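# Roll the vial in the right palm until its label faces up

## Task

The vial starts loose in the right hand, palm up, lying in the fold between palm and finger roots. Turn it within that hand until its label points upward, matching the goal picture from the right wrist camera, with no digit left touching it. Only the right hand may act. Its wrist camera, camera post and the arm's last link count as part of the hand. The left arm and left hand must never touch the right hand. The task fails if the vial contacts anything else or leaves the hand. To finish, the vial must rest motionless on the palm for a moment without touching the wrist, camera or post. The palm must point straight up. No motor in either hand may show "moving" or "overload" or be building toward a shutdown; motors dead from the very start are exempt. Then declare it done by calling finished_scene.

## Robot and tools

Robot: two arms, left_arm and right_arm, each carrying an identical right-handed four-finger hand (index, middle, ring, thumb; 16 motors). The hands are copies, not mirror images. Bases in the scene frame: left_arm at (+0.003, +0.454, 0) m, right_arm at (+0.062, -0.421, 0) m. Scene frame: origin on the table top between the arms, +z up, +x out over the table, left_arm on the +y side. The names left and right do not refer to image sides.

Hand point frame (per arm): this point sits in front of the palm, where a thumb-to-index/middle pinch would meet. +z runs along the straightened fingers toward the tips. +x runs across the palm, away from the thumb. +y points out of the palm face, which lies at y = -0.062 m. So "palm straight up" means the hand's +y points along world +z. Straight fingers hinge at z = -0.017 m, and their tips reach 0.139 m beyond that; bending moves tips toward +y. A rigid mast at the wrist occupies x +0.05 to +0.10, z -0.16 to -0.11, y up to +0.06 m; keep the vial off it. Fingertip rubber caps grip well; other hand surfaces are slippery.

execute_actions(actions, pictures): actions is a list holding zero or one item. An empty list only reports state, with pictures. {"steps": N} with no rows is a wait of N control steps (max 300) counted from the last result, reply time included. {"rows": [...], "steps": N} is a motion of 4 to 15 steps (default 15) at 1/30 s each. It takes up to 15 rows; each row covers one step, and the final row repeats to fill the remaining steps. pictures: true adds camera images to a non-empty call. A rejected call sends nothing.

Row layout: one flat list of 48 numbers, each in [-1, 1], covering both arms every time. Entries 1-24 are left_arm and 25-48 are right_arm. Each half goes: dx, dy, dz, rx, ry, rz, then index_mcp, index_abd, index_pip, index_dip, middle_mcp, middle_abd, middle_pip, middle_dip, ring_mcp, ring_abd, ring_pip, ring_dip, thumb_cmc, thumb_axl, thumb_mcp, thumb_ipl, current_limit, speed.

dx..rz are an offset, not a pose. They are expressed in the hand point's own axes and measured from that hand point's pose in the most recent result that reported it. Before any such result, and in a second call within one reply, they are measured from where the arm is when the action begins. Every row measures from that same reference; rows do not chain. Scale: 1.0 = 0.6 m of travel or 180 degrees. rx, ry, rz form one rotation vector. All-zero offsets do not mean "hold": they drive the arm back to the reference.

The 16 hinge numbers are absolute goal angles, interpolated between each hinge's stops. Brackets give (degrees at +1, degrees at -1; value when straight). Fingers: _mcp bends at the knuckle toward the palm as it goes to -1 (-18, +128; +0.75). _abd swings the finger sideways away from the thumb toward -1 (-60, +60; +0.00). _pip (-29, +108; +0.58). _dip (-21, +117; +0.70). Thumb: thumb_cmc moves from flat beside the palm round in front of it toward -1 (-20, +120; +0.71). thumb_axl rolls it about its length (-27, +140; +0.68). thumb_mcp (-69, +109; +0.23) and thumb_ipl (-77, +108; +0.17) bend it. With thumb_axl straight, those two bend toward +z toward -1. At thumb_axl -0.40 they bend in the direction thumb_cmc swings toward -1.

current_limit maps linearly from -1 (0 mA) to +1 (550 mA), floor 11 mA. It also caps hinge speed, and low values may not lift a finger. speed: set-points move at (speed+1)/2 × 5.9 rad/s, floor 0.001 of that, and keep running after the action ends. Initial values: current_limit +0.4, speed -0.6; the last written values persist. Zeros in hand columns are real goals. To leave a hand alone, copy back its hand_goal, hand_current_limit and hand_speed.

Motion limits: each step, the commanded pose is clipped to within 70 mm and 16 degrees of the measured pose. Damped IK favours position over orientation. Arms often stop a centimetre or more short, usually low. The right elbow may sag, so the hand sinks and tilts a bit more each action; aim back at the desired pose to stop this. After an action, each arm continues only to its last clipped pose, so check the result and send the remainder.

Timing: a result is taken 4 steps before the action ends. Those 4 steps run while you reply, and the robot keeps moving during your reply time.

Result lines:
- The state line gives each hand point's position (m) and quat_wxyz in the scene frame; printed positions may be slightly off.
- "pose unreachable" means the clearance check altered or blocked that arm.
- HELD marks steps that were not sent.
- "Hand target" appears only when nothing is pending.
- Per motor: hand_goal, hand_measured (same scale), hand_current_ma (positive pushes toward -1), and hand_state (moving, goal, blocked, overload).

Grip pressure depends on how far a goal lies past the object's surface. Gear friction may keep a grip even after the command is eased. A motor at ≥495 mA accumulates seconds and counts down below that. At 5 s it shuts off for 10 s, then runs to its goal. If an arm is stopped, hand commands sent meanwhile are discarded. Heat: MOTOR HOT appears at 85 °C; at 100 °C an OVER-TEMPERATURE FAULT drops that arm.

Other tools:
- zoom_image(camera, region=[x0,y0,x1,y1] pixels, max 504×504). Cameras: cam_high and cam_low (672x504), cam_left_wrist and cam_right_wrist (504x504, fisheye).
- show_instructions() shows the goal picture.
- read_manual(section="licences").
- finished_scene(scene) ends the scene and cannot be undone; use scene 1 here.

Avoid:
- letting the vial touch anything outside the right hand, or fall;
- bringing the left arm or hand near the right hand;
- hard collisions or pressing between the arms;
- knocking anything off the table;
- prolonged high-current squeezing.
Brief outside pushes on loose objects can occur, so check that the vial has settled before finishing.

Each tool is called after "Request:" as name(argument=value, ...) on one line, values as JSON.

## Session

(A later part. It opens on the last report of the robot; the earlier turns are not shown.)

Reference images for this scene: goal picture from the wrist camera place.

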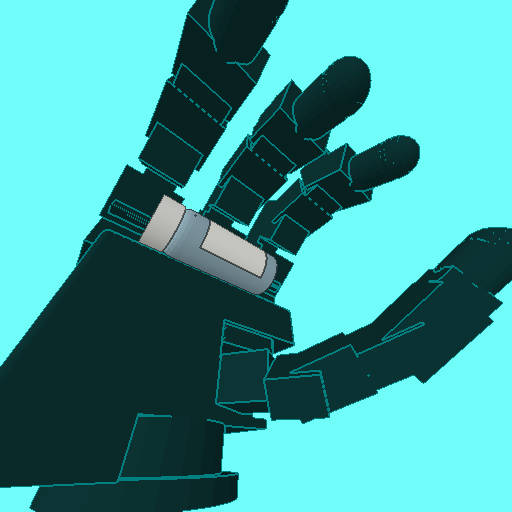

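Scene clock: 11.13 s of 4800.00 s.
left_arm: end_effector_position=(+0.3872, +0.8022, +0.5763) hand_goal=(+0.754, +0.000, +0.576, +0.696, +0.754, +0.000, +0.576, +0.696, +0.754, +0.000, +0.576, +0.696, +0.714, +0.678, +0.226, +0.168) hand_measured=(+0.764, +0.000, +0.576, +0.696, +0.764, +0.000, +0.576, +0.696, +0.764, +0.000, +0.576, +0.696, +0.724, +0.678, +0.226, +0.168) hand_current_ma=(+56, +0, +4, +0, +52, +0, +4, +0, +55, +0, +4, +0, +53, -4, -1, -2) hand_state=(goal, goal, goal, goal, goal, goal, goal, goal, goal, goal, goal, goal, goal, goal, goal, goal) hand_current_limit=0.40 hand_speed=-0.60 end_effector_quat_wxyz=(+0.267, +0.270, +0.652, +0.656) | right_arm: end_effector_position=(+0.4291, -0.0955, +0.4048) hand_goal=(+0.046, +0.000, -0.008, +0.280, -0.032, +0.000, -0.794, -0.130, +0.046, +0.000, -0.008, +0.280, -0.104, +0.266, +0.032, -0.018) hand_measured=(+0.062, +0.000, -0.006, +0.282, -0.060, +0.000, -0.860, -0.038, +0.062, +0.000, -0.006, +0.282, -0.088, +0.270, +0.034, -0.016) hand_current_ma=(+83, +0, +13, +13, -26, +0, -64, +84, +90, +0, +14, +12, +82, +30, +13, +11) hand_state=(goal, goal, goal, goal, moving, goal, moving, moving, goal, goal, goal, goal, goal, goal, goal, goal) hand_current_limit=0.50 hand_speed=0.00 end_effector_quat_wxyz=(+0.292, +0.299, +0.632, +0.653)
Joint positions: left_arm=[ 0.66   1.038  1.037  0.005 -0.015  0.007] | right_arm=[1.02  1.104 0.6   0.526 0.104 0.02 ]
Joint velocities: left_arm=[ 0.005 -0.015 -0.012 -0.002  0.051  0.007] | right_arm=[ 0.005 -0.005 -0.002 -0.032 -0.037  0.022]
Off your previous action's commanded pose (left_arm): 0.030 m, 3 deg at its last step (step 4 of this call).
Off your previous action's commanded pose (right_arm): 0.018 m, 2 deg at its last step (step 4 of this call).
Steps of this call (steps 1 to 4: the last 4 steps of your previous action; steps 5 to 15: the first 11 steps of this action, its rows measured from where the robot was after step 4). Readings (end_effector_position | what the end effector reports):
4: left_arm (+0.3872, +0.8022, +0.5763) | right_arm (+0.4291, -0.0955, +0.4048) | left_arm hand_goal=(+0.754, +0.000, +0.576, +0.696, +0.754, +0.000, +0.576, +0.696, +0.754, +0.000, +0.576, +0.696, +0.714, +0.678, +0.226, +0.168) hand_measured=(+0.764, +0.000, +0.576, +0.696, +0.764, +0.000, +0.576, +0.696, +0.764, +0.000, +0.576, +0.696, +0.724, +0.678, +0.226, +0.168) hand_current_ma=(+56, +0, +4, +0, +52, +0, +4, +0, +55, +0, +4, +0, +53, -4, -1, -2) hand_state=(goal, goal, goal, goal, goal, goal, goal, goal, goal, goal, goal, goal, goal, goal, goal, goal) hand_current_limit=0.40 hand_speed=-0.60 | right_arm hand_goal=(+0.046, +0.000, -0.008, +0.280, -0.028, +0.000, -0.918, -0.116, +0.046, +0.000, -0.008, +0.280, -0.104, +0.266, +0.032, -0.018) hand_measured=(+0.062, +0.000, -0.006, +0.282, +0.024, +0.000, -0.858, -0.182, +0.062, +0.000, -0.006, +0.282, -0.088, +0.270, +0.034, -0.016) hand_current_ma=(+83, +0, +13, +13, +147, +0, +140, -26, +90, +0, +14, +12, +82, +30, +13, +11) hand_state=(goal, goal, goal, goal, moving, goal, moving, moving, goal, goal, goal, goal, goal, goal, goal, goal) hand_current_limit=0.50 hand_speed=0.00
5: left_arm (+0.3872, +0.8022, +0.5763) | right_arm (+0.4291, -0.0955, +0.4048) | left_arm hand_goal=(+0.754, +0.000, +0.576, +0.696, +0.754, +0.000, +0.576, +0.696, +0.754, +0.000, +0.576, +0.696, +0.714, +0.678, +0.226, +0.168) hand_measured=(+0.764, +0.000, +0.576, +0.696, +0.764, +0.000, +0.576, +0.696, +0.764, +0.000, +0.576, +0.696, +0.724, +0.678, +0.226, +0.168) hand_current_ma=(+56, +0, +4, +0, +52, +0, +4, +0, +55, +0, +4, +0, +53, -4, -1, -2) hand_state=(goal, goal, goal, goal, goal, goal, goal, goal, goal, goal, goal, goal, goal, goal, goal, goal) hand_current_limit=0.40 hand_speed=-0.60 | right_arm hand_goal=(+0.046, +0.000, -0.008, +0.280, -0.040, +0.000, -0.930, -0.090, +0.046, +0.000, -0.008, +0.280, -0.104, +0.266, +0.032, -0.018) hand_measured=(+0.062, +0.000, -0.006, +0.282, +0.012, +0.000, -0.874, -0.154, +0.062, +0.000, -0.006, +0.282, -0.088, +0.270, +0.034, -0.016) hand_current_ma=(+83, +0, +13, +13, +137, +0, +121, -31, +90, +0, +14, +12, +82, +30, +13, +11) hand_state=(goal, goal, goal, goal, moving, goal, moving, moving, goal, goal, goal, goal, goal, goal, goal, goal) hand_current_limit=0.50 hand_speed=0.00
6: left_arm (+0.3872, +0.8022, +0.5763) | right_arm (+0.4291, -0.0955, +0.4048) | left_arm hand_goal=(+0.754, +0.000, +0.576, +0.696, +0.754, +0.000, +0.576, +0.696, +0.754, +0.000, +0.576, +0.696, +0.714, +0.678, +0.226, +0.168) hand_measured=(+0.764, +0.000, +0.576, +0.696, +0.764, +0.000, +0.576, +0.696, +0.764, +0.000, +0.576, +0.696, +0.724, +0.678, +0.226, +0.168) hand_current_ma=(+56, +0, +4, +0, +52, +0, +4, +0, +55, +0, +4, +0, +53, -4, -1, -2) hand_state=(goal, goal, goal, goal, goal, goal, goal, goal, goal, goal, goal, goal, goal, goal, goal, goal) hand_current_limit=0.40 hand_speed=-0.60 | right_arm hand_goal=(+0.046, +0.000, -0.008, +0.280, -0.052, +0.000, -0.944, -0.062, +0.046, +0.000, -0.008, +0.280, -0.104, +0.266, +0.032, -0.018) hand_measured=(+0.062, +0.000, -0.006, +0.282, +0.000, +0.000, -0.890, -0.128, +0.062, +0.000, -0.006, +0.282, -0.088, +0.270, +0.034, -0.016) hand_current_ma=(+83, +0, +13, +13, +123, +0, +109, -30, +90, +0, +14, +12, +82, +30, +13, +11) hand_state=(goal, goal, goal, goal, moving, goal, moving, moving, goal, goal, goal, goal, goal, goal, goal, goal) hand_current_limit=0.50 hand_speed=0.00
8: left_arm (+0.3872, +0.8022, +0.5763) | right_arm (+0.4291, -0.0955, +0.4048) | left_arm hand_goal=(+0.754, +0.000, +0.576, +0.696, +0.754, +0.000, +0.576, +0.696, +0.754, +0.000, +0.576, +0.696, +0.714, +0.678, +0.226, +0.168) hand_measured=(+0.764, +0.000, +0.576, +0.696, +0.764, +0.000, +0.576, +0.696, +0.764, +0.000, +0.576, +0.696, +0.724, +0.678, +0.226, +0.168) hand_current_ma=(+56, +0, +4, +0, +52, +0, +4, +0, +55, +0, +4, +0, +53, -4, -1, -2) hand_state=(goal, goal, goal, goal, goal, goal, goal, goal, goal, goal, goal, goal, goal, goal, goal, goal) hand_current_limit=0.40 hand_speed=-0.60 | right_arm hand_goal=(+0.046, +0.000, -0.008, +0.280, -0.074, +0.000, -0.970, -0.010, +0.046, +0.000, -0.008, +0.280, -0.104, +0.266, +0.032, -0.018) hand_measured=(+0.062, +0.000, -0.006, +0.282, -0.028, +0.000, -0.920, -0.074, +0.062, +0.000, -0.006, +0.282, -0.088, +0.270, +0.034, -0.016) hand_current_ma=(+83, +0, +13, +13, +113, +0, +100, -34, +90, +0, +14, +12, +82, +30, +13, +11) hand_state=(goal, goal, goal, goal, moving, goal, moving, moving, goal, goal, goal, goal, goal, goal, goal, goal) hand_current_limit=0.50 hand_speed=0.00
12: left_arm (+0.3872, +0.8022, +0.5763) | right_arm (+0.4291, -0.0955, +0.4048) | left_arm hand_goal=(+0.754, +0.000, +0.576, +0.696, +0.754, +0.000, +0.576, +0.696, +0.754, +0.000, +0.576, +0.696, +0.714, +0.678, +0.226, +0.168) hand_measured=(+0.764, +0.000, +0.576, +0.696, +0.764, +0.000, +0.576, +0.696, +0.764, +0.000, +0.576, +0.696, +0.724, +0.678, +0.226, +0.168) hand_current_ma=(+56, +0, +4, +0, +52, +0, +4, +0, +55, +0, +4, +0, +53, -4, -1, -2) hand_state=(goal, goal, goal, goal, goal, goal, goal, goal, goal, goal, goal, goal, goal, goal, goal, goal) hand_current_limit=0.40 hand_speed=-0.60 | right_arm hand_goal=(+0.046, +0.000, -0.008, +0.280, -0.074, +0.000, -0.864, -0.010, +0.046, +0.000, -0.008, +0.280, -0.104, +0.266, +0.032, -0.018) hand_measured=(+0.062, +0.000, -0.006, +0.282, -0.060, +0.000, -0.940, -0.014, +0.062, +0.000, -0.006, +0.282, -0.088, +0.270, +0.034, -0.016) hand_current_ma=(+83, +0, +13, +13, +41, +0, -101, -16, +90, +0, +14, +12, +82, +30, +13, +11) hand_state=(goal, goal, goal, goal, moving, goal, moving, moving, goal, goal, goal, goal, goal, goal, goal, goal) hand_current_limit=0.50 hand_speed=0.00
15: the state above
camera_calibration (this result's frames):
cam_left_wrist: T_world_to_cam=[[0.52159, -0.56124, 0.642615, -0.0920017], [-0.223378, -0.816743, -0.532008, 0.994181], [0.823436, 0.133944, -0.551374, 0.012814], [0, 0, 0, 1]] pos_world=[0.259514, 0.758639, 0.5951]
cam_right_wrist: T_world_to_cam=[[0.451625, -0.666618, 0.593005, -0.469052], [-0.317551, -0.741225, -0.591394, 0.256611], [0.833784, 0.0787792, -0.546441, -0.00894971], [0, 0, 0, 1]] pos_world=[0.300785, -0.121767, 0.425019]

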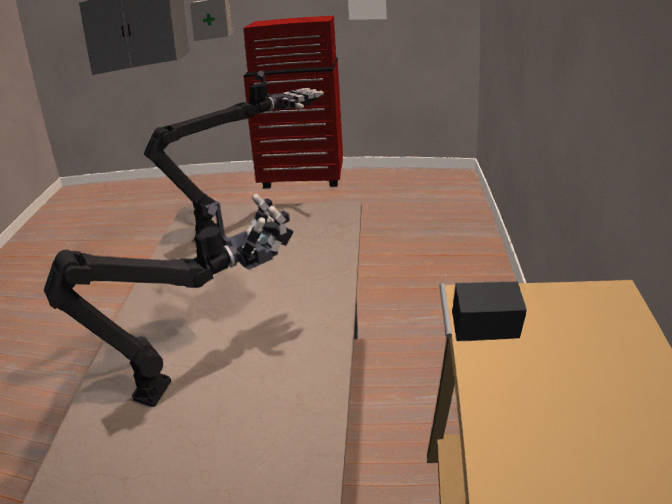

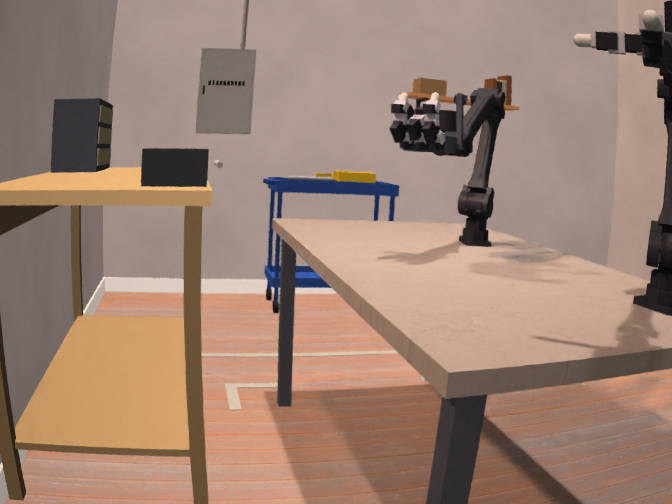

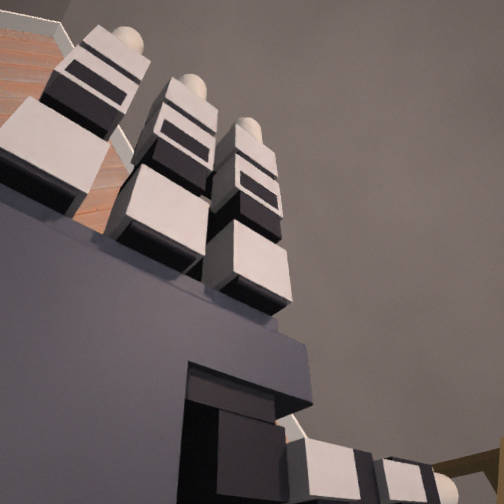

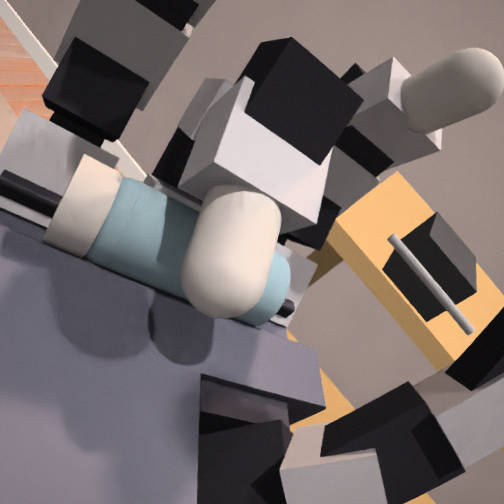

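Request:
execute_actions(actions=[{"rows": [[0,0.0478,-0.0121,-0.0166,0,0,0.754,0,0.576,0.696,0.754,0,0.576,0.696,0.754,0,0.576,0.696,0.714,0.678,0.226,0.168,0.4,-0.6,0.001,0.0303,0.0034,-0.0107,0,0.001,0.046,0,-0.008,0.28,0.058,0,-0.722,-0.412,0.046,0,-0.008,0.28,-0.104,0.266,0.032,-0.018,0.5,0],[0,0.0478,-0.0121,-0.0166,0,0,0.754,0,0.576,0.696,0.754,0,0.576,0.696,0.754,0,0.576,0.696,0.714,0.678,0.226,0.168,0.4,-0.6,0.001,0.0303,0.0034,-0.0107,0,0.001,0.046,0,-0.008,0.28,0.058,0,-0.722,-0.412,0.046,0,-0.008,0.28,-0.104,0.266,0.032,-0.018,0.5,0],[0,0.0478,-0.0121,-0.0166,0,0,0.754,0,0.576,0.696,0.754,0,0.576,0.696,0.754,0,0.576,0.696,0.714,0.678,0.226,0.168,0.4,-0.6,0.001,0.0303,0.0034,-0.0107,0,0.001,0.046,0,-0.008,0.28,0.056,0,-0.738,-0.39,0.046,0,-0.008,0.28,-0.104,0.266,0.032,-0.018,0.5,0],[0,0.0478,-0.0121,-0.0166,0,0,0.754,0,0.576,0.696,0.754,0,0.576,0.696,0.754,0,0.576,0.696,0.714,0.678,0.226,0.168,0.4,-0.6,0.001,0.0303,0.0034,-0.0107,0,0.001,0.046,0,-0.008,0.28,0.053,0,-0.754,-0.368,0.046,0,-0.008,0.28,-0.104,0.266,0.032,-0.018,0.5,0],[0,0.0478,-0.0121,-0.0166,0,0,0.754,0,0.576,0.696,0.754,0,0.576,0.696,0.754,0,0.576,0.696,0.714,0.678,0.226,0.168,0.4,-0.6,0.001,0.0303,0.0034,-0.0107,0,0.001,0.046,0,-0.008,0.28,0.045,0,-0.773,-0.34,0.046,0,-0.008,0.28,-0.104,0.266,0.032,-0.018,0.5,0],[0,0.0478,-0.0121,-0.0166,0,0,0.754,0,0.576,0.696,0.754,0,0.576,0.696,0.754,0,0.576,0.696,0.714,0.678,0.226,0.168,0.4,-0.6,0.001,0.0303,0.0034,-0.0107,0,0.001,0.046,0,-0.008,0.28,0.037,0,-0.793,-0.312,0.046,0,-0.008,0.28,-0.104,0.266,0.032,-0.018,0.5,0],[0,0.0478,-0.0121,-0.0166,0,0,0.754,0,0.576,0.696,0.754,0,0.576,0.696,0.754,0,0.576,0.696,0.714,0.678,0.226,0.168,0.4,-0.6,0.001,0.0303,0.0034,-0.0107,0,0.001,0.046,0,-0.008,0.28,0.029,0,-0.812,-0.284,0.046,0,-0.008,0.28,-0.104,0.266,0.032,-0.018,0.5,0],[0,0.0478,-0.0121,-0.0166,0,0,0.754,0,0.576,0.696,0.754,0,0.576,0.696,0.754,0,0.576,0.696,0.714,0.678,0.226,0.168,0.4,-0.6,0.001,0.0303,0.0034,-0.0107,0,0.001,0.046,0,-0.008,0.28,0.022,0,-0.832,-0.256,0.046,0,-0.008,0.28,-0.104,0.266,0.032,-0.018,0.5,0],[0,0.0478,-0.0121,-0.0166,0,0,0.754,0,0.576,0.696,0.754,0,0.576,0.696,0.754,0,0.576,0.696,0.714,0.678,0.226,0.168,0.4,-0.6,0.001,0.0303,0.0034,-0.0107,0,0.001,0.046,0,-0.008,0.28,0.014,0,-0.851,-0.228,0.046,0,-0.008,0.28,-0.104,0.266,0.032,-0.018,0.5,0],[0,0.0478,-0.0121,-0.0166,0,0,0.754,0,0.576,0.696,0.754,0,0.576,0.696,0.754,0,0.576,0.696,0.714,0.678,0.226,0.168,0.4,-0.6,0.001,0.0303,0.0034,-0.0107,0,0.001,0.046,0,-0.008,0.28,0.006,0,-0.871,-0.2,0.046,0,-0.008,0.28,-0.104,0.266,0.032,-0.018,0.5,0],[0,0.0478,-0.0121,-0.0166,0,0,0.754,0,0.576,0.696,0.754,0,0.576,0.696,0.754,0,0.576,0.696,0.714,0.678,0.226,0.168,0.4,-0.6,0.001,0.0303,0.0034,-0.0107,0,0.001,0.046,0,-0.008,0.28,-0.002,0,-0.89,-0.172,0.046,0,-0.008,0.28,-0.104,0.266,0.032,-0.018,0.5,0],[0,0.0478,-0.0121,-0.0166,0,0,0.754,0,0.576,0.696,0.754,0,0.576,0.696,0.754,0,0.576,0.696,0.714,0.678,0.226,0.168,0.4,-0.6,0.001,0.0303,0.0034,-0.0107,0,0.001,0.046,0,-0.008,0.28,-0.015,0,-0.904,-0.145,0.046,0,-0.008,0.28,-0.104,0.266,0.032,-0.018,0.5,0],[0,0.0478,-0.0121,-0.0166,0,0,0.754,0,0.576,0.696,0.754,0,0.576,0.696,0.754,0,0.576,0.696,0.714,0.678,0.226,0.168,0.4,-0.6,0.001,0.0303,0.0034,-0.0107,0,0.001,0.046,0,-0.008,0.28,-0.028,0,-0.918,-0.117,0.046,0,-0.008,0.28,-0.104,0.266,0.032,-0.018,0.5,0],[0,0.0478,-0.0121,-0.0166,0,0,0.754,0,0.576,0.696,0.754,0,0.576,0.696,0.754,0,0.576,0.696,0.714,0.678,0.226,0.168,0.4,-0.6,0.001,0.0303,0.0034,-0.0107,0,0.001,0.046,0,-0.008,0.28,-0.04,0,-0.931,-0.09,0.046,0,-0.008,0.28,-0.104,0.266,0.032,-0.018,0.5,0],[0,0.0478,-0.0121,-0.0166,0,0,0.754,0,0.576,0.696,0.754,0,0.576,0.696,0.754,0,0.576,0.696,0.714,0.678,0.226,0.168,0.4,-0.6,0.001,0.0303,0.0034,-0.0107,0,0.001,0.046,0,-0.008,0.28,-0.053,0,-0.945,-0.062,0.046,0,-0.008,0.28,-0.104,0.266,0.032,-0.018,0.5,0]], "steps": 15}])

Request:
execute_actions(actions=[{"rows": [[0,0.0478,-0.0121,-0.0166,0,0,0.754,0,0.576,0.696,0.754,0,0.576,0.696,0.754,0,0.576,0.696,0.714,0.678,0.226,0.168,0.4,-0.6,0.001,0.0303,0.0034,-0.0107,0,0.001,0.046,0,-0.008,0.28,-0.064,0,-0.958,-0.036,0.046,0,-0.008,0.28,-0.104,0.266,0.032,-0.018,0.5,0],[0,0.0478,-0.0121,-0.0166,0,0,0.754,0,0.576,0.696,0.754,0,0.576,0.696,0.754,0,0.576,0.696,0.714,0.678,0.226,0.168,0.4,-0.6,0.001,0.0303,0.0034,-0.0107,0,0.001,0.046,0,-0.008,0.28,-0.075,0,-0.97,-0.01,0.046,0,-0.008,0.28,-0.104,0.266,0.032,-0.018,0.5,0],[0,0.0478,-0.0121,-0.0166,0,0,0.754,0,0.576,0.696,0.754,0,0.576,0.696,0.754,0,0.576,0.696,0.714,0.678,0.226,0.168,0.4,-0.6,0.001,0.0303,0.0034,-0.0107,0,0.001,0.046,0,-0.008,0.28,-0.075,0,-0.97,-0.01,0.046,0,-0.008,0.28,-0.104,0.266,0.032,-0.018,0.5,0],[0,0.0478,-0.0121,-0.0166,0,0,0.754,0,0.576,0.696,0.754,0,0.576,0.696,0.754,0,0.576,0.696,0.714,0.678,0.226,0.168,0.4,-0.6,0.001,0.0303,0.0034,-0.0107,0,0.001,0.046,0,-0.008,0.28,-0.075,0,-0.935,-0.01,0.046,0,-0.008,0.28,-0.104,0.266,0.032,-0.018,0.5,0],[0,0.0478,-0.0121,-0.0166,0,0,0.754,0,0.576,0.696,0.754,0,0.576,0.696,0.754,0,0.576,0.696,0.714,0.678,0.226,0.168,0.4,-0.6,0.001,0.0303,0.0034,-0.0107,0,0.001,0.046,0,-0.008,0.28,-0.075,0,-0.9,-0.01,0.046,0,-0.008,0.28,-0.104,0.266,0.032,-0.018,0.5,0],[0,0.0478,-0.0121,-0.0166,0,0,0.754,0,0.576,0.696,0.754,0,0.576,0.696,0.754,0,0.576,0.696,0.714,0.678,0.226,0.168,0.4,-0.6,0.001,0.0303,0.0034,-0.0107,0,0.001,0.046,0,-0.008,0.28,-0.075,0,-0.865,-0.01,0.046,0,-0.008,0.28,-0.104,0.266,0.032,-0.018,0.5,0],[0,0.0478,-0.0121,-0.0166,0,0,0.754,0,0.576,0.696,0.754,0,0.576,0.696,0.754,0,0.576,0.696,0.714,0.678,0.226,0.168,0.4,-0.6,0.001,0.0303,0.0034,-0.0107,0,0.001,0.046,0,-0.008,0.28,-0.061,0,-0.841,-0.05,0.046,0,-0.008,0.28,-0.104,0.266,0.032,-0.018,0.5,0],[0,0.0478,-0.0121,-0.0166,0,0,0.754,0,0.576,0.696,0.754,0,0.576,0.696,0.754,0,0.576,0.696,0.714,0.678,0.226,0.168,0.4,-0.6,0.001,0.0303,0.0034,-0.0107,0,0.001,0.046,0,-0.008,0.28,-0.047,0,-0.818,-0.09,0.046,0,-0.008,0.28,-0.104,0.266,0.032,-0.018,0.5,0],[0,0.0478,-0.0121,-0.0166,0,0,0.754,0,0.576,0.696,0.754,0,0.576,0.696,0.754,0,0.576,0.696,0.714,0.678,0.226,0.168,0.4,-0.6,0.001,0.0303,0.0034,-0.0107,0,0.001,0.046,0,-0.008,0.28,-0.033,0,-0.794,-0.131,0.046,0,-0.008,0.28,-0.104,0.266,0.032,-0.018,0.5,0],[0,0.0478,-0.0121,-0.0166,0,0,0.754,0,0.576,0.696,0.754,0,0.576,0.696,0.754,0,0.576,0.696,0.714,0.678,0.226,0.168,0.4,-0.6,0.001,0.0303,0.0034,-0.0107,0,0.001,0.046,0,-0.008,0.28,-0.013,0,-0.76,-0.19,0.046,0,-0.008,0.28,-0.104,0.266,0.032,-0.018,0.5,0],[0,0.0478,-0.0121,-0.0166,0,0,0.754,0,0.576,0.696,0.754,0,0.576,0.696,0.754,0,0.576,0.696,0.714,0.678,0.226,0.168,0.4,-0.6,0.001,0.0303,0.0034,-0.0107,0,0.001,0.046,0,-0.008,0.28,0.01,0,-0.72,-0.25,0.046,0,-0.008,0.28,-0.104,0.266,0.032,-0.018,0.5,0],[0,0.0478,-0.0121,-0.0166,0,0,0.754,0,0.576,0.696,0.754,0,0.576,0.696,0.754,0,0.576,0.696,0.714,0.678,0.226,0.168,0.4,-0.6,0.001,0.0303,0.0034,-0.0107,0,0.001,0.046,0,-0.008,0.28,0.036,0,-0.677,-0.33,0.046,0,-0.008,0.28,-0.104,0.266,0.032,-0.018,0.5,0],[0,0.0478,-0.0121,-0.0166,0,0,0.754,0,0.576,0.696,0.754,0,0.576,0.696,0.754,0,0.576,0.696,0.714,0.678,0.226,0.168,0.4,-0.6,0.001,0.0303,0.0034,-0.0107,0,0.001,0.046,0,-0.008,0.28,0.064,0,-0.63,-0.412,0.046,0,-0.008,0.28,-0.104,0.266,0.032,-0.018,0.5,0]], "steps": 15}], pictures=true)

Scene clock: 12.87 s of 4800.00 s.
left_arm: end_effector_position=(+0.3872, +0.8022, +0.5763) hand_goal=(+0.754, +0.000, +0.576, +0.696, +0.754, +0.000, +0.576, +0.696, +0.754, +0.000, +0.576, +0.696, +0.714, +0.678, +0.226, +0.168) hand_measured=(+0.764, +0.000, +0.576, +0.696, +0.764, +0.000, +0.576, +0.696, +0.764, +0.000, +0.576, +0.696, +0.724, +0.678, +0.226, +0.168) hand_current_ma=(+56, +0, +4, +0, +52, +0, +4, +0, +55, +0, +4, +0, +53, -4, -1, -2) hand_state=(goal, goal, goal, goal, goal, goal, goal, goal, goal, goal, goal, goal, goal, goal, goal, goal) hand_current_limit=0.40 hand_speed=-0.60 end_effector_quat_wxyz=(+0.267, +0.270, +0.652, +0.656) | right_arm: end_effector_position=(+0.4291, -0.0955, +0.4048) hand_goal=(+0.046, +0.000, -0.008, +0.280, -0.002, +0.000, -0.890, -0.172, +0.046, +0.000, -0.008, +0.280, -0.104, +0.266, +0.032, -0.018) hand_measured=(+0.062, +0.000, -0.006, +0.282, +0.040, +0.000, -0.820, -0.238, +0.062, +0.000, -0.006, +0.282, -0.088, +0.270, +0.034, -0.016) hand_current_ma=(+83, +0, +13, +13, +123, +0, +136, -27, +90, +0, +14, +12, +82, +30, +13, +11) hand_state=(goal, goal, goal, goal, moving, goal, moving, moving, goal, goal, goal, goal, goal, goal, goal, goal) hand_current_limit=0.50 hand_speed=0.00 end_effector_quat_wxyz=(+0.292, +0.299, +0.632, +0.653)
Joint positions: left_arm=[ 0.66   1.038  1.037  0.005 -0.015  0.007] | right_arm=[1.02  1.104 0.6   0.526 0.104 0.02 ]
Joint velocities: left_arm=[-0.005 -0.015  0.032 -0.002  0.007  0.007] | right_arm=[ 0.015  0.015  0.007 -0.012 -0.007 -0.007]
Off your previous action's commanded pose (left_arm): 0.030 m, 3 deg at its last step (step 4 of this call).
Off your previous action's commanded pose (right_arm): 0.018 m, 2 deg at its last step (step 4 of this call).
Steps of this call (steps 1 to 4: the last 4 steps of your previous action; steps 5 to 41: nothing new was sent; steps 42 to 52: the first 11 steps of this action). Readings (end_effector_position | what the end effector reports):
42: left_arm (+0.3872, +0.8022, +0.5763) | right_arm (+0.4291, -0.0955, +0.4048) | left_arm hand_goal=(+0.754, +0.000, +0.576, +0.696, +0.754, +0.000, +0.576, +0.696, +0.754, +0.000, +0.576, +0.696, +0.714, +0.678, +0.226, +0.168) hand_measured=(+0.764, +0.000, +0.576, +0.696, +0.764, +0.000, +0.576, +0.696, +0.764, +0.000, +0.576, +0.696, +0.724, +0.678, +0.226, +0.168) hand_current_ma=(+56, +0, +4, +0, +52, +0, +4, +0, +55, +0, +4, +0, +53, -4, -1, -2) hand_state=(goal, goal, goal, goal, goal, goal, goal, goal, goal, goal, goal, goal, goal, goal, goal, goal) hand_current_limit=0.40 hand_speed=-0.60 | right_arm hand_goal=(+0.046, +0.000, -0.008, +0.280, +0.058, +0.000, -0.722, -0.412, +0.046, +0.000, -0.008, +0.280, -0.104, +0.266, +0.032, -0.018) hand_measured=(+0.062, +0.000, -0.006, +0.282, +0.066, +0.000, -0.638, -0.410, +0.062, +0.000, -0.006, +0.282, -0.088, +0.270, +0.034, -0.016) hand_current_ma=(+83, +0, +13, +13, +11, +0, -36, +12, +90, +0, +14, +12, +82, +30, +13, +11) hand_state=(goal, goal, goal, goal, moving, goal, moving, goal, goal, goal, goal, goal, goal, goal, goal, goal) hand_current_limit=0.50 hand_speed=0.00
43: left_arm (+0.3872, +0.8022, +0.5763) | right_arm (+0.4291, -0.0955, +0.4048) | left_arm hand_goal=(+0.754, +0.000, +0.576, +0.696, +0.754, +0.000, +0.576, +0.696, +0.754, +0.000, +0.576, +0.696, +0.714, +0.678, +0.226, +0.168) hand_measured=(+0.764, +0.000, +0.576, +0.696, +0.764, +0.000, +0.576, +0.696, +0.764, +0.000, +0.576, +0.696, +0.724, +0.678, +0.226, +0.168) hand_current_ma=(+56, +0, +4, +0, +52, +0, +4, +0, +55, +0, +4, +0, +53, -4, -1, -2) hand_state=(goal, goal, goal, goal, goal, goal, goal, goal, goal, goal, goal, goal, goal, goal, goal, goal) hand_current_limit=0.40 hand_speed=-0.60 | right_arm hand_goal=(+0.046, +0.000, -0.008, +0.280, +0.058, +0.000, -0.722, -0.412, +0.046, +0.000, -0.008, +0.280, -0.104, +0.266, +0.032, -0.018) hand_measured=(+0.062, +0.000, -0.006, +0.282, +0.066, +0.000, -0.642, -0.410, +0.062, +0.000, -0.006, +0.282, -0.088, +0.270, +0.034, -0.016) hand_current_ma=(+83, +0, +13, +13, +46, +0, +186, +12, +90, +0, +14, +12, +82, +30, +13, +11) hand_state=(goal, goal, goal, goal, moving, goal, moving, goal, goal, goal, goal, goal, goal, goal, goal, goal) hand_current_limit=0.50 hand_speed=0.00
45: left_arm (+0.3872, +0.8022, +0.5763) | right_arm (+0.4291, -0.0955, +0.4048) | left_arm hand_goal=(+0.754, +0.000, +0.576, +0.696, +0.754, +0.000, +0.576, +0.696, +0.754, +0.000, +0.576, +0.696, +0.714, +0.678, +0.226, +0.168) hand_measured=(+0.764, +0.000, +0.576, +0.696, +0.764, +0.000, +0.576, +0.696, +0.764, +0.000, +0.576, +0.696, +0.724, +0.678, +0.226, +0.168) hand_current_ma=(+56, +0, +4, +0, +52, +0, +4, +0, +55, +0, +4, +0, +53, -4, -1, -2) hand_state=(goal, goal, goal, goal, goal, goal, goal, goal, goal, goal, goal, goal, goal, goal, goal, goal) hand_current_limit=0.40 hand_speed=-0.60 | right_arm hand_goal=(+0.046, +0.000, -0.008, +0.280, +0.054, +0.000, -0.754, -0.368, +0.046, +0.000, -0.008, +0.280, -0.104, +0.266, +0.032, -0.018) hand_measured=(+0.062, +0.000, -0.006, +0.282, +0.066, +0.000, -0.702, -0.406, +0.062, +0.000, -0.006, +0.282, -0.088, +0.270, +0.034, -0.016) hand_current_ma=(+83, +0, +13, +13, +59, +0, +191, -15, +90, +0, +14, +12, +82, +30, +13, +11) hand_state=(goal, goal, goal, goal, moving, goal, moving, moving, goal, goal, goal, goal, goal, goal, goal, goal) hand_current_limit=0.50 hand_speed=0.00
49: left_arm (+0.3872, +0.8022, +0.5763) | right_arm (+0.4291, -0.0955, +0.4048) | left_arm hand_goal=(+0.754, +0.000, +0.576, +0.696, +0.754, +0.000, +0.576, +0.696, +0.754, +0.000, +0.576, +0.696, +0.714, +0.678, +0.226, +0.168) hand_measured=(+0.764, +0.000, +0.576, +0.696, +0.764, +0.000, +0.576, +0.696, +0.764, +0.000, +0.576, +0.696, +0.724, +0.678, +0.226, +0.168) hand_current_ma=(+56, +0, +4, +0, +52, +0, +4, +0, +55, +0, +4, +0, +53, -4, -1, -2) hand_state=(goal, goal, goal, goal, goal, goal, goal, goal, goal, goal, goal, goal, goal, goal, goal, goal) hand_current_limit=0.40 hand_speed=-0.60 | right_arm hand_goal=(+0.046, +0.000, -0.008, +0.280, +0.022, +0.000, -0.832, -0.256, +0.046, +0.000, -0.008, +0.280, -0.104, +0.266, +0.032, -0.018) hand_measured=(+0.062, +0.000, -0.006, +0.282, +0.062, +0.000, -0.760, -0.322, +0.062, +0.000, -0.006, +0.282, -0.088, +0.270, +0.034, -0.016) hand_current_ma=(+83, +0, +13, +13, +142, +0, +145, -28, +90, +0, +14, +12, +82, +30, +13, +11) hand_state=(goal, goal, goal, goal, moving, goal, moving, moving, goal, goal, goal, goal, goal, goal, goal, goal) hand_current_limit=0.50 hand_speed=0.00
52: the state above

Scene clock: 13.37 s of 4800.00 s.
left_arm: end_effector_position=(+0.3872, +0.8022, +0.5763) hand_goal=(+0.754, +0.000, +0.576, +0.696, +0.754, +0.000, +0.576, +0.696, +0.754, +0.000, +0.576, +0.696, +0.714, +0.678, +0.226, +0.168) hand_measured=(+0.764, +0.000, +0.576, +0.696, +0.764, +0.000, +0.576, +0.696, +0.764, +0.000, +0.576, +0.696, +0.724, +0.678, +0.226, +0.168) hand_current_ma=(+56, +0, +4, +0, +52, +0, +4, +0, +55, +0, +4, +0, +53, -4, -1, -2) hand_state=(goal, goal, goal, goal, goal, goal, goal, goal, goal, goal, goal, goal, goal, goal, goal, goal) hand_current_limit=0.40 hand_speed=-0.60 end_effector_quat_wxyz=(+0.267, +0.270, +0.652, +0.656) | right_arm: end_effector_position=(+0.4291, -0.0955, +0.4048) hand_goal=(+0.046, +0.000, -0.008, +0.280, +0.010, +0.000, -0.720, -0.250, +0.046, +0.000, -0.008, +0.280, -0.104, +0.266, +0.032, -0.018) hand_measured=(+0.062, +0.000, -0.006, +0.282, -0.036, +0.000, -0.812, -0.110, +0.062, +0.000, -0.006, +0.282, -0.088, +0.270, +0.034, -0.016) hand_current_ma=(+83, +0, +13, +13, -34, +0, -98, +69, +90, +0, +14, +12, +82, +30, +13, +11) hand_state=(goal, goal, goal, goal, moving, goal, moving, moving, goal, goal, goal, goal, goal, goal, goal, goal) hand_current_limit=0.50 hand_speed=0.00 end_effector_quat_wxyz=(+0.292, +0.299, +0.632, +0.653)
Joint positions: left_arm=[ 0.66   1.038  1.037  0.005 -0.015  0.007] | right_arm=[1.02  1.104 0.6   0.526 0.104 0.02 ]
Joint velocities: left_arm=[ 0.005 -0.005 -0.017  0.027 -0.007 -0.007] | right_arm=[-0.015 -0.005 -0.002 -0.002 -0.007 -0.007]
Off your previous action's commanded pose (left_arm): 0.030 m, 3 deg at its last step (step 4 of this call).
Off your previous action's commanded pose (right_arm): 0.018 m, 2 deg at its last step (step 4 of this call).
Steps of this call (steps 1 to 4: the last 4 steps of your previous action; steps 5 to 15: the first 11 steps of this action, its rows measured from where the robot was after step 4). Readings (end_effector_position | what the end effector reports):
4: left_arm (+0.3872, +0.8022, +0.5763) | right_arm (+0.4291, -0.0955, +0.4048) | left_arm hand_goal=(+0.754, +0.000, +0.576, +0.696, +0.754, +0.000, +0.576, +0.696, +0.754, +0.000, +0.576, +0.696, +0.714, +0.678, +0.226, +0.168) hand_measured=(+0.764, +0.000, +0.576, +0.696, +0.764, +0.000, +0.576, +0.696, +0.764, +0.000, +0.576, +0.696, +0.724, +0.678, +0.226, +0.168) hand_current_ma=(+56, +0, +4, +0, +52, +0, +4, +0, +55, +0, +4, +0, +53, -4, -1, -2) hand_state=(goal, goal, goal, goal, goal, goal, goal, goal, goal, goal, goal, goal, goal, goal, goal, goal) hand_current_limit=0.40 hand_speed=-0.60 | right_arm hand_goal=(+0.046, +0.000, -0.008, +0.280, -0.052, +0.000, -0.944, -0.062, +0.046, +0.000, -0.008, +0.280, -0.104, +0.266, +0.032, -0.018) hand_measured=(+0.062, +0.000, -0.006, +0.282, +0.000, +0.000, -0.892, -0.128, +0.062, +0.000, -0.006, +0.282, -0.088, +0.270, +0.034, -0.016) hand_current_ma=(+83, +0, +13, +13, +131, +0, +105, -33, +90, +0, +14, +12, +82, +30, +13, +11) hand_state=(goal, goal, goal, goal, moving, goal, moving, moving, goal, goal, goal, goal, goal, goal, goal, goal) hand_current_limit=0.50 hand_speed=0.00
5: left_arm (+0.3872, +0.8022, +0.5763) | right_arm (+0.4291, -0.0955, +0.4048) | left_arm hand_goal=(+0.754, +0.000, +0.576, +0.696, +0.754, +0.000, +0.576, +0.696, +0.754, +0.000, +0.576, +0.696, +0.714, +0.678, +0.226, +0.168) hand_measured=(+0.764, +0.000, +0.576, +0.696, +0.764, +0.000, +0.576, +0.696, +0.764, +0.000, +0.576, +0.696, +0.724, +0.678, +0.226, +0.168) hand_current_ma=(+56, +0, +4, +0, +52, +0, +4, +0, +55, +0, +4, +0, +53, -4, -1, -2) hand_state=(goal, goal, goal, goal, goal, goal, goal, goal, goal, goal, goal, goal, goal, goal, goal, goal) hand_current_limit=0.40 hand_speed=-0.60 | right_arm hand_goal=(+0.046, +0.000, -0.008, +0.280, -0.064, +0.000, -0.958, -0.036, +0.046, +0.000, -0.008, +0.280, -0.104, +0.266, +0.032, -0.018) hand_measured=(+0.062, +0.000, -0.006, +0.282, -0.014, +0.000, -0.906, -0.102, +0.062, +0.000, -0.006, +0.282, -0.088, +0.270, +0.034, -0.016) hand_current_ma=(+83, +0, +13, +13, +125, +0, +101, -42, +90, +0, +14, +12, +82, +30, +13, +11) hand_state=(goal, goal, goal, goal, moving, goal, moving, moving, goal, goal, goal, goal, goal, goal, goal, goal) hand_current_limit=0.50 hand_speed=0.00
6: left_arm (+0.3872, +0.8022, +0.5763) | right_arm (+0.4291, -0.0955, +0.4048) | left_arm hand_goal=(+0.754, +0.000, +0.576, +0.696, +0.754, +0.000, +0.576, +0.696, +0.754, +0.000, +0.576, +0.696, +0.714, +0.678, +0.226, +0.168) hand_measured=(+0.764, +0.000, +0.576, +0.696, +0.764, +0.000, +0.576, +0.696, +0.764, +0.000, +0.576, +0.696, +0.724, +0.678, +0.226, +0.168) hand_current_ma=(+56, +0, +4, +0, +52, +0, +4, +0, +55, +0, +4, +0, +53, -4, -1, -2) hand_state=(goal, goal, goal, goal, goal, goal, goal, goal, goal, goal, goal, goal, goal, goal, goal, goal) hand_current_limit=0.40 hand_speed=-0.60 | right_arm hand_goal=(+0.046, +0.000, -0.008, +0.280, -0.074, +0.000, -0.970, -0.010, +0.046, +0.000, -0.008, +0.280, -0.104, +0.266, +0.032, -0.018) hand_measured=(+0.062, +0.000, -0.006, +0.282, -0.026, +0.000, -0.922, -0.076, +0.062, +0.000, -0.006, +0.282, -0.088, +0.270, +0.034, -0.016) hand_current_ma=(+83, +0, +13, +13, +123, +0, +98, -38, +90, +0, +14, +12, +82, +30, +13, +11) hand_state=(goal, goal, goal, goal, moving, goal, moving, moving, goal, goal, goal, goal, goal, goal, goal, goal) hand_current_limit=0.50 hand_speed=0.00
8: left_arm (+0.3872, +0.8022, +0.5763) | right_arm (+0.4291, -0.0955, +0.4048) | left_arm hand_goal=(+0.754, +0.000, +0.576, +0.696, +0.754, +0.000, +0.576, +0.696, +0.754, +0.000, +0.576, +0.696, +0.714, +0.678, +0.226, +0.168) hand_measured=(+0.764, +0.000, +0.576, +0.696, +0.764, +0.000, +0.576, +0.696, +0.764, +0.000, +0.576, +0.696, +0.724, +0.678, +0.226, +0.168) hand_current_ma=(+56, +0, +4, +0, +52, +0, +4, +0, +55, +0, +4, +0, +53, -4, -1, -2) hand_state=(goal, goal, goal, goal, goal, goal, goal, goal, goal, goal, goal, goal, goal, goal, goal, goal) hand_current_limit=0.40 hand_speed=-0.60 | right_arm hand_goal=(+0.046, +0.000, -0.008, +0.280, -0.074, +0.000, -0.934, -0.010, +0.046, +0.000, -0.008, +0.280, -0.104, +0.266, +0.032, -0.018) hand_measured=(+0.062, +0.000, -0.006, +0.282, -0.048, +0.000, -0.948, -0.024, +0.062, +0.000, -0.006, +0.282, -0.088, +0.270, +0.034, -0.016) hand_current_ma=(+83, +0, +13, +13, +85, +0, +61, +24, +90, +0, +14, +12, +82, +30, +13, +11) hand_state=(goal, goal, goal, goal, moving, goal, moving, moving, goal, goal, goal, goal, goal, goal, goal, goal) hand_current_limit=0.50 hand_speed=0.00
12: left_arm (+0.3872, +0.8022, +0.5763) | right_arm (+0.4291, -0.0955, +0.4048) | left_arm hand_goal=(+0.754, +0.000, +0.576, +0.696, +0.754, +0.000, +0.576, +0.696, +0.754, +0.000, +0.576, +0.696, +0.714, +0.678, +0.226, +0.168) hand_measured=(+0.764, +0.000, +0.576, +0.696, +0.764, +0.000, +0.576, +0.696, +0.764, +0.000, +0.576, +0.696, +0.724, +0.678, +0.226, +0.168) hand_current_ma=(+56, +0, +4, +0, +52, +0, +4, +0, +55, +0, +4, +0, +53, -4, -1, -2) hand_state=(goal, goal, goal, goal, goal, goal, goal, goal, goal, goal, goal, goal, goal, goal, goal, goal) hand_current_limit=0.40 hand_speed=-0.60 | right_arm hand_goal=(+0.046, +0.000, -0.008, +0.280, -0.046, +0.000, -0.818, -0.090, +0.046, +0.000, -0.008, +0.280, -0.104, +0.266, +0.032, -0.018) hand_measured=(+0.062, +0.000, -0.006, +0.282, -0.064, +0.000, -0.886, -0.016, +0.062, +0.000, -0.006, +0.282, -0.088, +0.270, +0.034, -0.016) hand_current_ma=(+83, +0, +13, +13, -17, +0, -62, +101, +90, +0, +14, +12, +82, +30, +13, +11) hand_state=(goal, goal, goal, goal, moving, goal, moving, moving, goal, goal, goal, goal, goal, goal, goal, goal) hand_current_limit=0.50 hand_speed=0.00
15: the state above
camera_calibration (this result's frames):
cam_left_wrist: T_world_to_cam=[[0.52159, -0.56124, 0.642615, -0.0920017], [-0.223378, -0.816743, -0.532008, 0.994181], [0.823436, 0.133944, -0.551374, 0.012814], [0, 0, 0, 1]] pos_world=[0.259514, 0.758639, 0.5951]
cam_right_wrist: T_world_to_cam=[[0.451625, -0.666618, 0.593005, -0.469052], [-0.317551, -0.741225, -0.591394, 0.256611], [0.833784, 0.0787792, -0.546441, -0.00894971], [0, 0, 0, 1]] pos_world=[0.300785, -0.121767, 0.425019]

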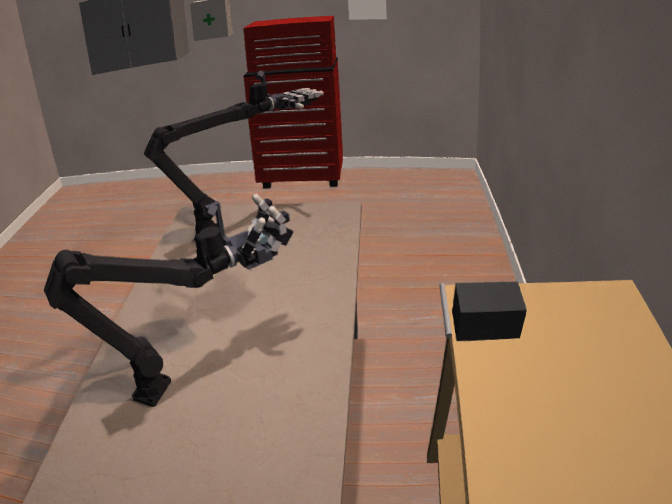

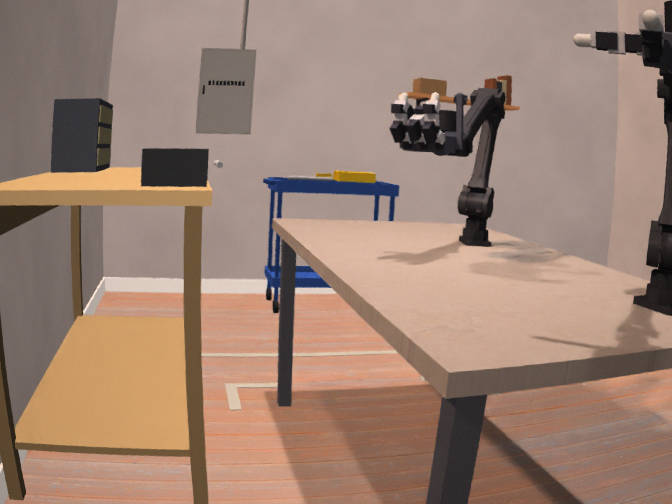

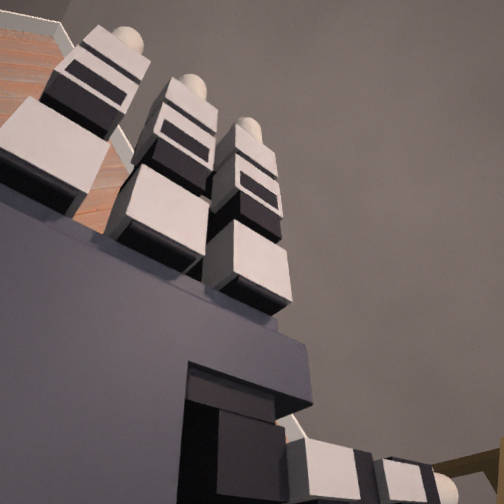

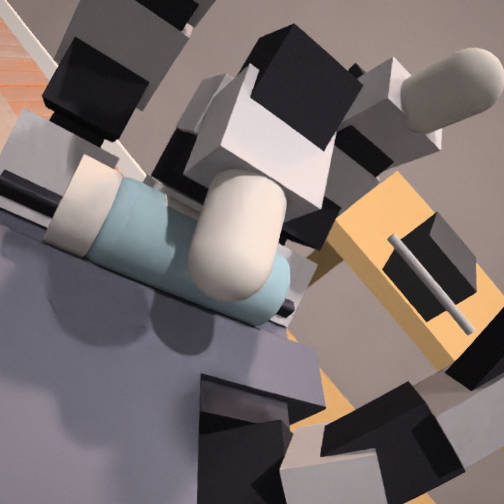

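Request:
execute_actions(actions=[])

Request:
zoom_image(camera="cam_right_wrist", region=[30, 130, 330, 350])

Scene clock: 13.50 s of 4800.00 s.
left_arm: end_effector_position=(+0.3872, +0.8022, +0.5763) hand_goal=(+0.754, +0.000, +0.576, +0.696, +0.754, +0.000, +0.576, +0.696, +0.754, +0.000, +0.576, +0.696, +0.714, +0.678, +0.226, +0.168) hand_measured=(+0.764, +0.000, +0.576, +0.696, +0.764, +0.000, +0.576, +0.696, +0.764, +0.000, +0.576, +0.696, +0.724, +0.678, +0.226, +0.168) hand_current_ma=(+56, +0, +4, +0, +52, +0, +4, +0, +55, +0, +4, +0, +53, -4, -1, -2) hand_state=(goal, goal, goal, goal, goal, goal, goal, goal, goal, goal, goal, goal, goal, goal, goal, goal) hand_current_limit=0.40 hand_speed=-0.60 end_effector_quat_wxyz=(+0.267, +0.270, +0.652, +0.656) | right_arm: end_effector_position=(+0.4291, -0.0955, +0.4048) hand_goal=(+0.046, +0.000, -0.008, +0.280, +0.064, +0.000, -0.630, -0.412, +0.046, +0.000, -0.008, +0.280, -0.104, +0.266, +0.032, -0.018) hand_measured=(+0.062, +0.000, -0.006, +0.282, +0.052, +0.000, -0.672, -0.270, +0.062, +0.000, -0.006, +0.282, -0.088, +0.270, +0.034, -0.016) hand_current_ma=(+83, +0, +13, +13, +48, +0, -28, +67, +90, +0, +14, +12, +82, +30, +13, +11) hand_state=(goal, goal, goal, goal, moving, goal, moving, moving, goal, goal, goal, goal, goal, goal, goal, goal) hand_current_limit=0.50 hand_speed=0.00 end_effector_quat_wxyz=(+0.292, +0.299, +0.632, +0.653)
Joint positions: left_arm=[ 0.66   1.038  1.037  0.005 -0.015  0.007] | right_arm=[1.02  1.104 0.6   0.526 0.104 0.02 ]
Joint velocities: left_arm=[-0.015 -0.024  0.012 -0.007 -0.007  0.081] | right_arm=[-0.005 -0.005 -0.012  0.027  0.022 -0.066]
Hand target (left_arm): +0.381, +0.796, +0.604; +0.273, +0.263, +0.635, +0.673
Hand target (right_arm): +0.430, -0.095, +0.423; +0.295, +0.296, +0.620, +0.664
Off the commanded pose (left_arm): 0.030 m, 3 deg.
Off the commanded pose (right_arm): 0.018 m, 2 deg.
Kept back: nothing.
Steps of this call (steps 1 to 4: the last 4 steps of your previous action). Readings (end_effector_position | what the end effector reports):
1: left_arm (+0.3872, +0.8022, +0.5763) | right_arm (+0.4291, -0.0955, +0.4048) | left_arm hand_goal=(+0.754, +0.000, +0.576, +0.696, +0.754, +0.000, +0.576, +0.696, +0.754, +0.000, +0.576, +0.696, +0.714, +0.678, +0.226, +0.168) hand_measured=(+0.764, +0.000, +0.576, +0.696, +0.764, +0.000, +0.576, +0.696, +0.764, +0.000, +0.576, +0.696, +0.724, +0.678, +0.226, +0.168) hand_current_ma=(+56, +0, +4, +0, +52, +0, +4, +0, +55, +0, +4, +0, +53, -4, -1, -2) hand_state=(goal, goal, goal, goal, goal, goal, goal, goal, goal, goal, goal, goal, goal, goal, goal, goal) hand_current_limit=0.40 hand_speed=-0.60 | right_arm hand_goal=(+0.046, +0.000, -0.008, +0.280, +0.036, +0.000, -0.676, -0.330, +0.046, +0.000, -0.008, +0.280, -0.104, +0.266, +0.032, -0.018) hand_measured=(+0.062, +0.000, -0.006, +0.282, -0.020, +0.000, -0.782, -0.150, +0.062, +0.000, -0.006, +0.282, -0.088, +0.270, +0.034, -0.016) hand_current_ma=(+83, +0, +13, +13, -33, +0, -104, +67, +90, +0, +14, +12, +82, +30, +13, +11) hand_state=(goal, goal, goal, goal, moving, goal, moving, moving, goal, goal, goal, goal, goal, goal, goal, goal) hand_current_limit=0.50 hand_speed=0.00
2: left_arm (+0.3872, +0.8022, +0.5763) | right_arm (+0.4291, -0.0955, +0.4048) | left_arm hand_goal=(+0.754, +0.000, +0.576, +0.696, +0.754, +0.000, +0.576, +0.696, +0.754, +0.000, +0.576, +0.696, +0.714, +0.678, +0.226, +0.168) hand_measured=(+0.764, +0.000, +0.576, +0.696, +0.764, +0.000, +0.576, +0.696, +0.764, +0.000, +0.576, +0.696, +0.724, +0.678, +0.226, +0.168) hand_current_ma=(+56, +0, +4, +0, +52, +0, +4, +0, +55, +0, +4, +0, +53, -4, -1, -2) hand_state=(goal, goal, goal, goal, goal, goal, goal, goal, goal, goal, goal, goal, goal, goal, goal, goal) hand_current_limit=0.40 hand_speed=-0.60 | right_arm hand_goal=(+0.046, +0.000, -0.008, +0.280, +0.064, +0.000, -0.630, -0.412, +0.046, +0.000, -0.008, +0.280, -0.104, +0.266, +0.032, -0.018) hand_measured=(+0.062, +0.000, -0.006, +0.282, +0.002, +0.000, -0.744, -0.190, +0.062, +0.000, -0.006, +0.282, -0.088, +0.270, +0.034, -0.016) hand_current_ma=(+83, +0, +13, +13, -37, +0, -81, +67, +90, +0, +14, +12, +82, +30, +13, +11) hand_state=(goal, goal, goal, goal, moving, goal, moving, moving, goal, goal, goal, goal, goal, goal, goal, goal) hand_current_limit=0.50 hand_speed=0.00
4: the state above
camera_calibration (this result's frames):
cam_left_wrist: T_world_to_cam=[[0.52159, -0.56124, 0.642615, -0.0920017], [-0.223378, -0.816743, -0.532008, 0.994181], [0.823436, 0.133944, -0.551374, 0.012814], [0, 0, 0, 1]] pos_world=[0.259514, 0.758639, 0.5951]
cam_right_wrist: T_world_to_cam=[[0.451625, -0.666618, 0.593005, -0.469052], [-0.317551, -0.741225, -0.591394, 0.256611], [0.833784, 0.0787792, -0.546441, -0.00894971], [0, 0, 0, 1]] pos_world=[0.300785, -0.121767, 0.425019]

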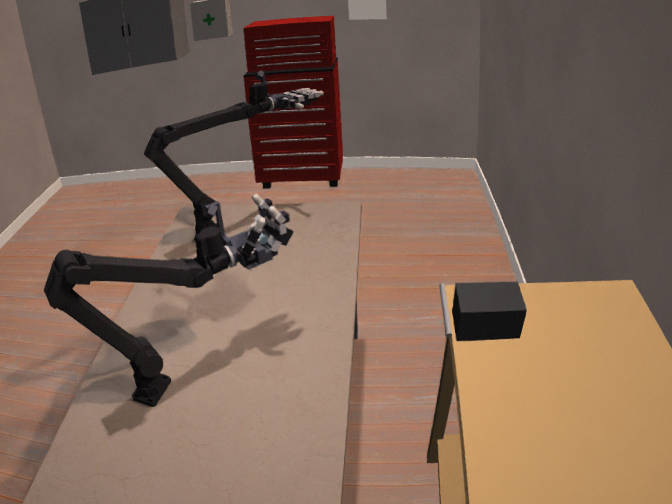

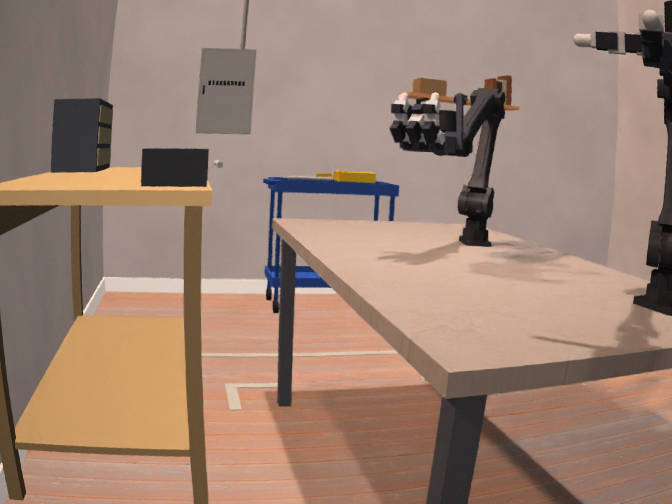

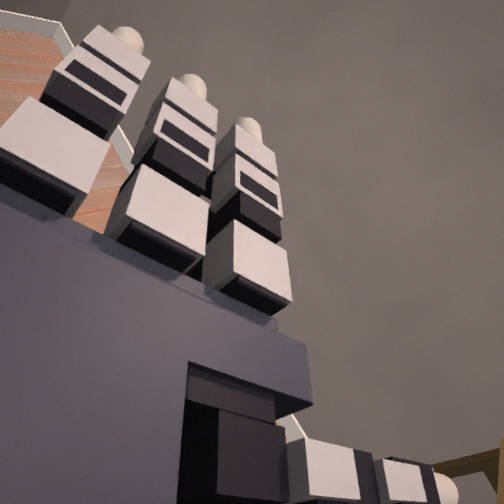

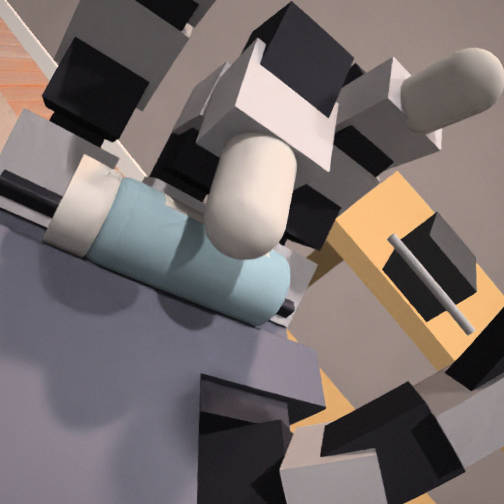

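Region (30, 130, 330, 350) of cam_right_wrist's 504x504 image, scaled by 1.680, with more detail than that image has; it fills the top 370 rows of this view, and the rest is white.

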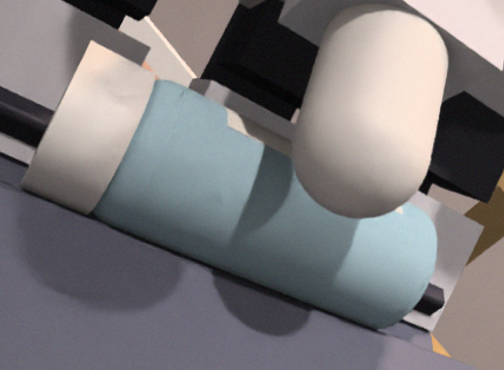

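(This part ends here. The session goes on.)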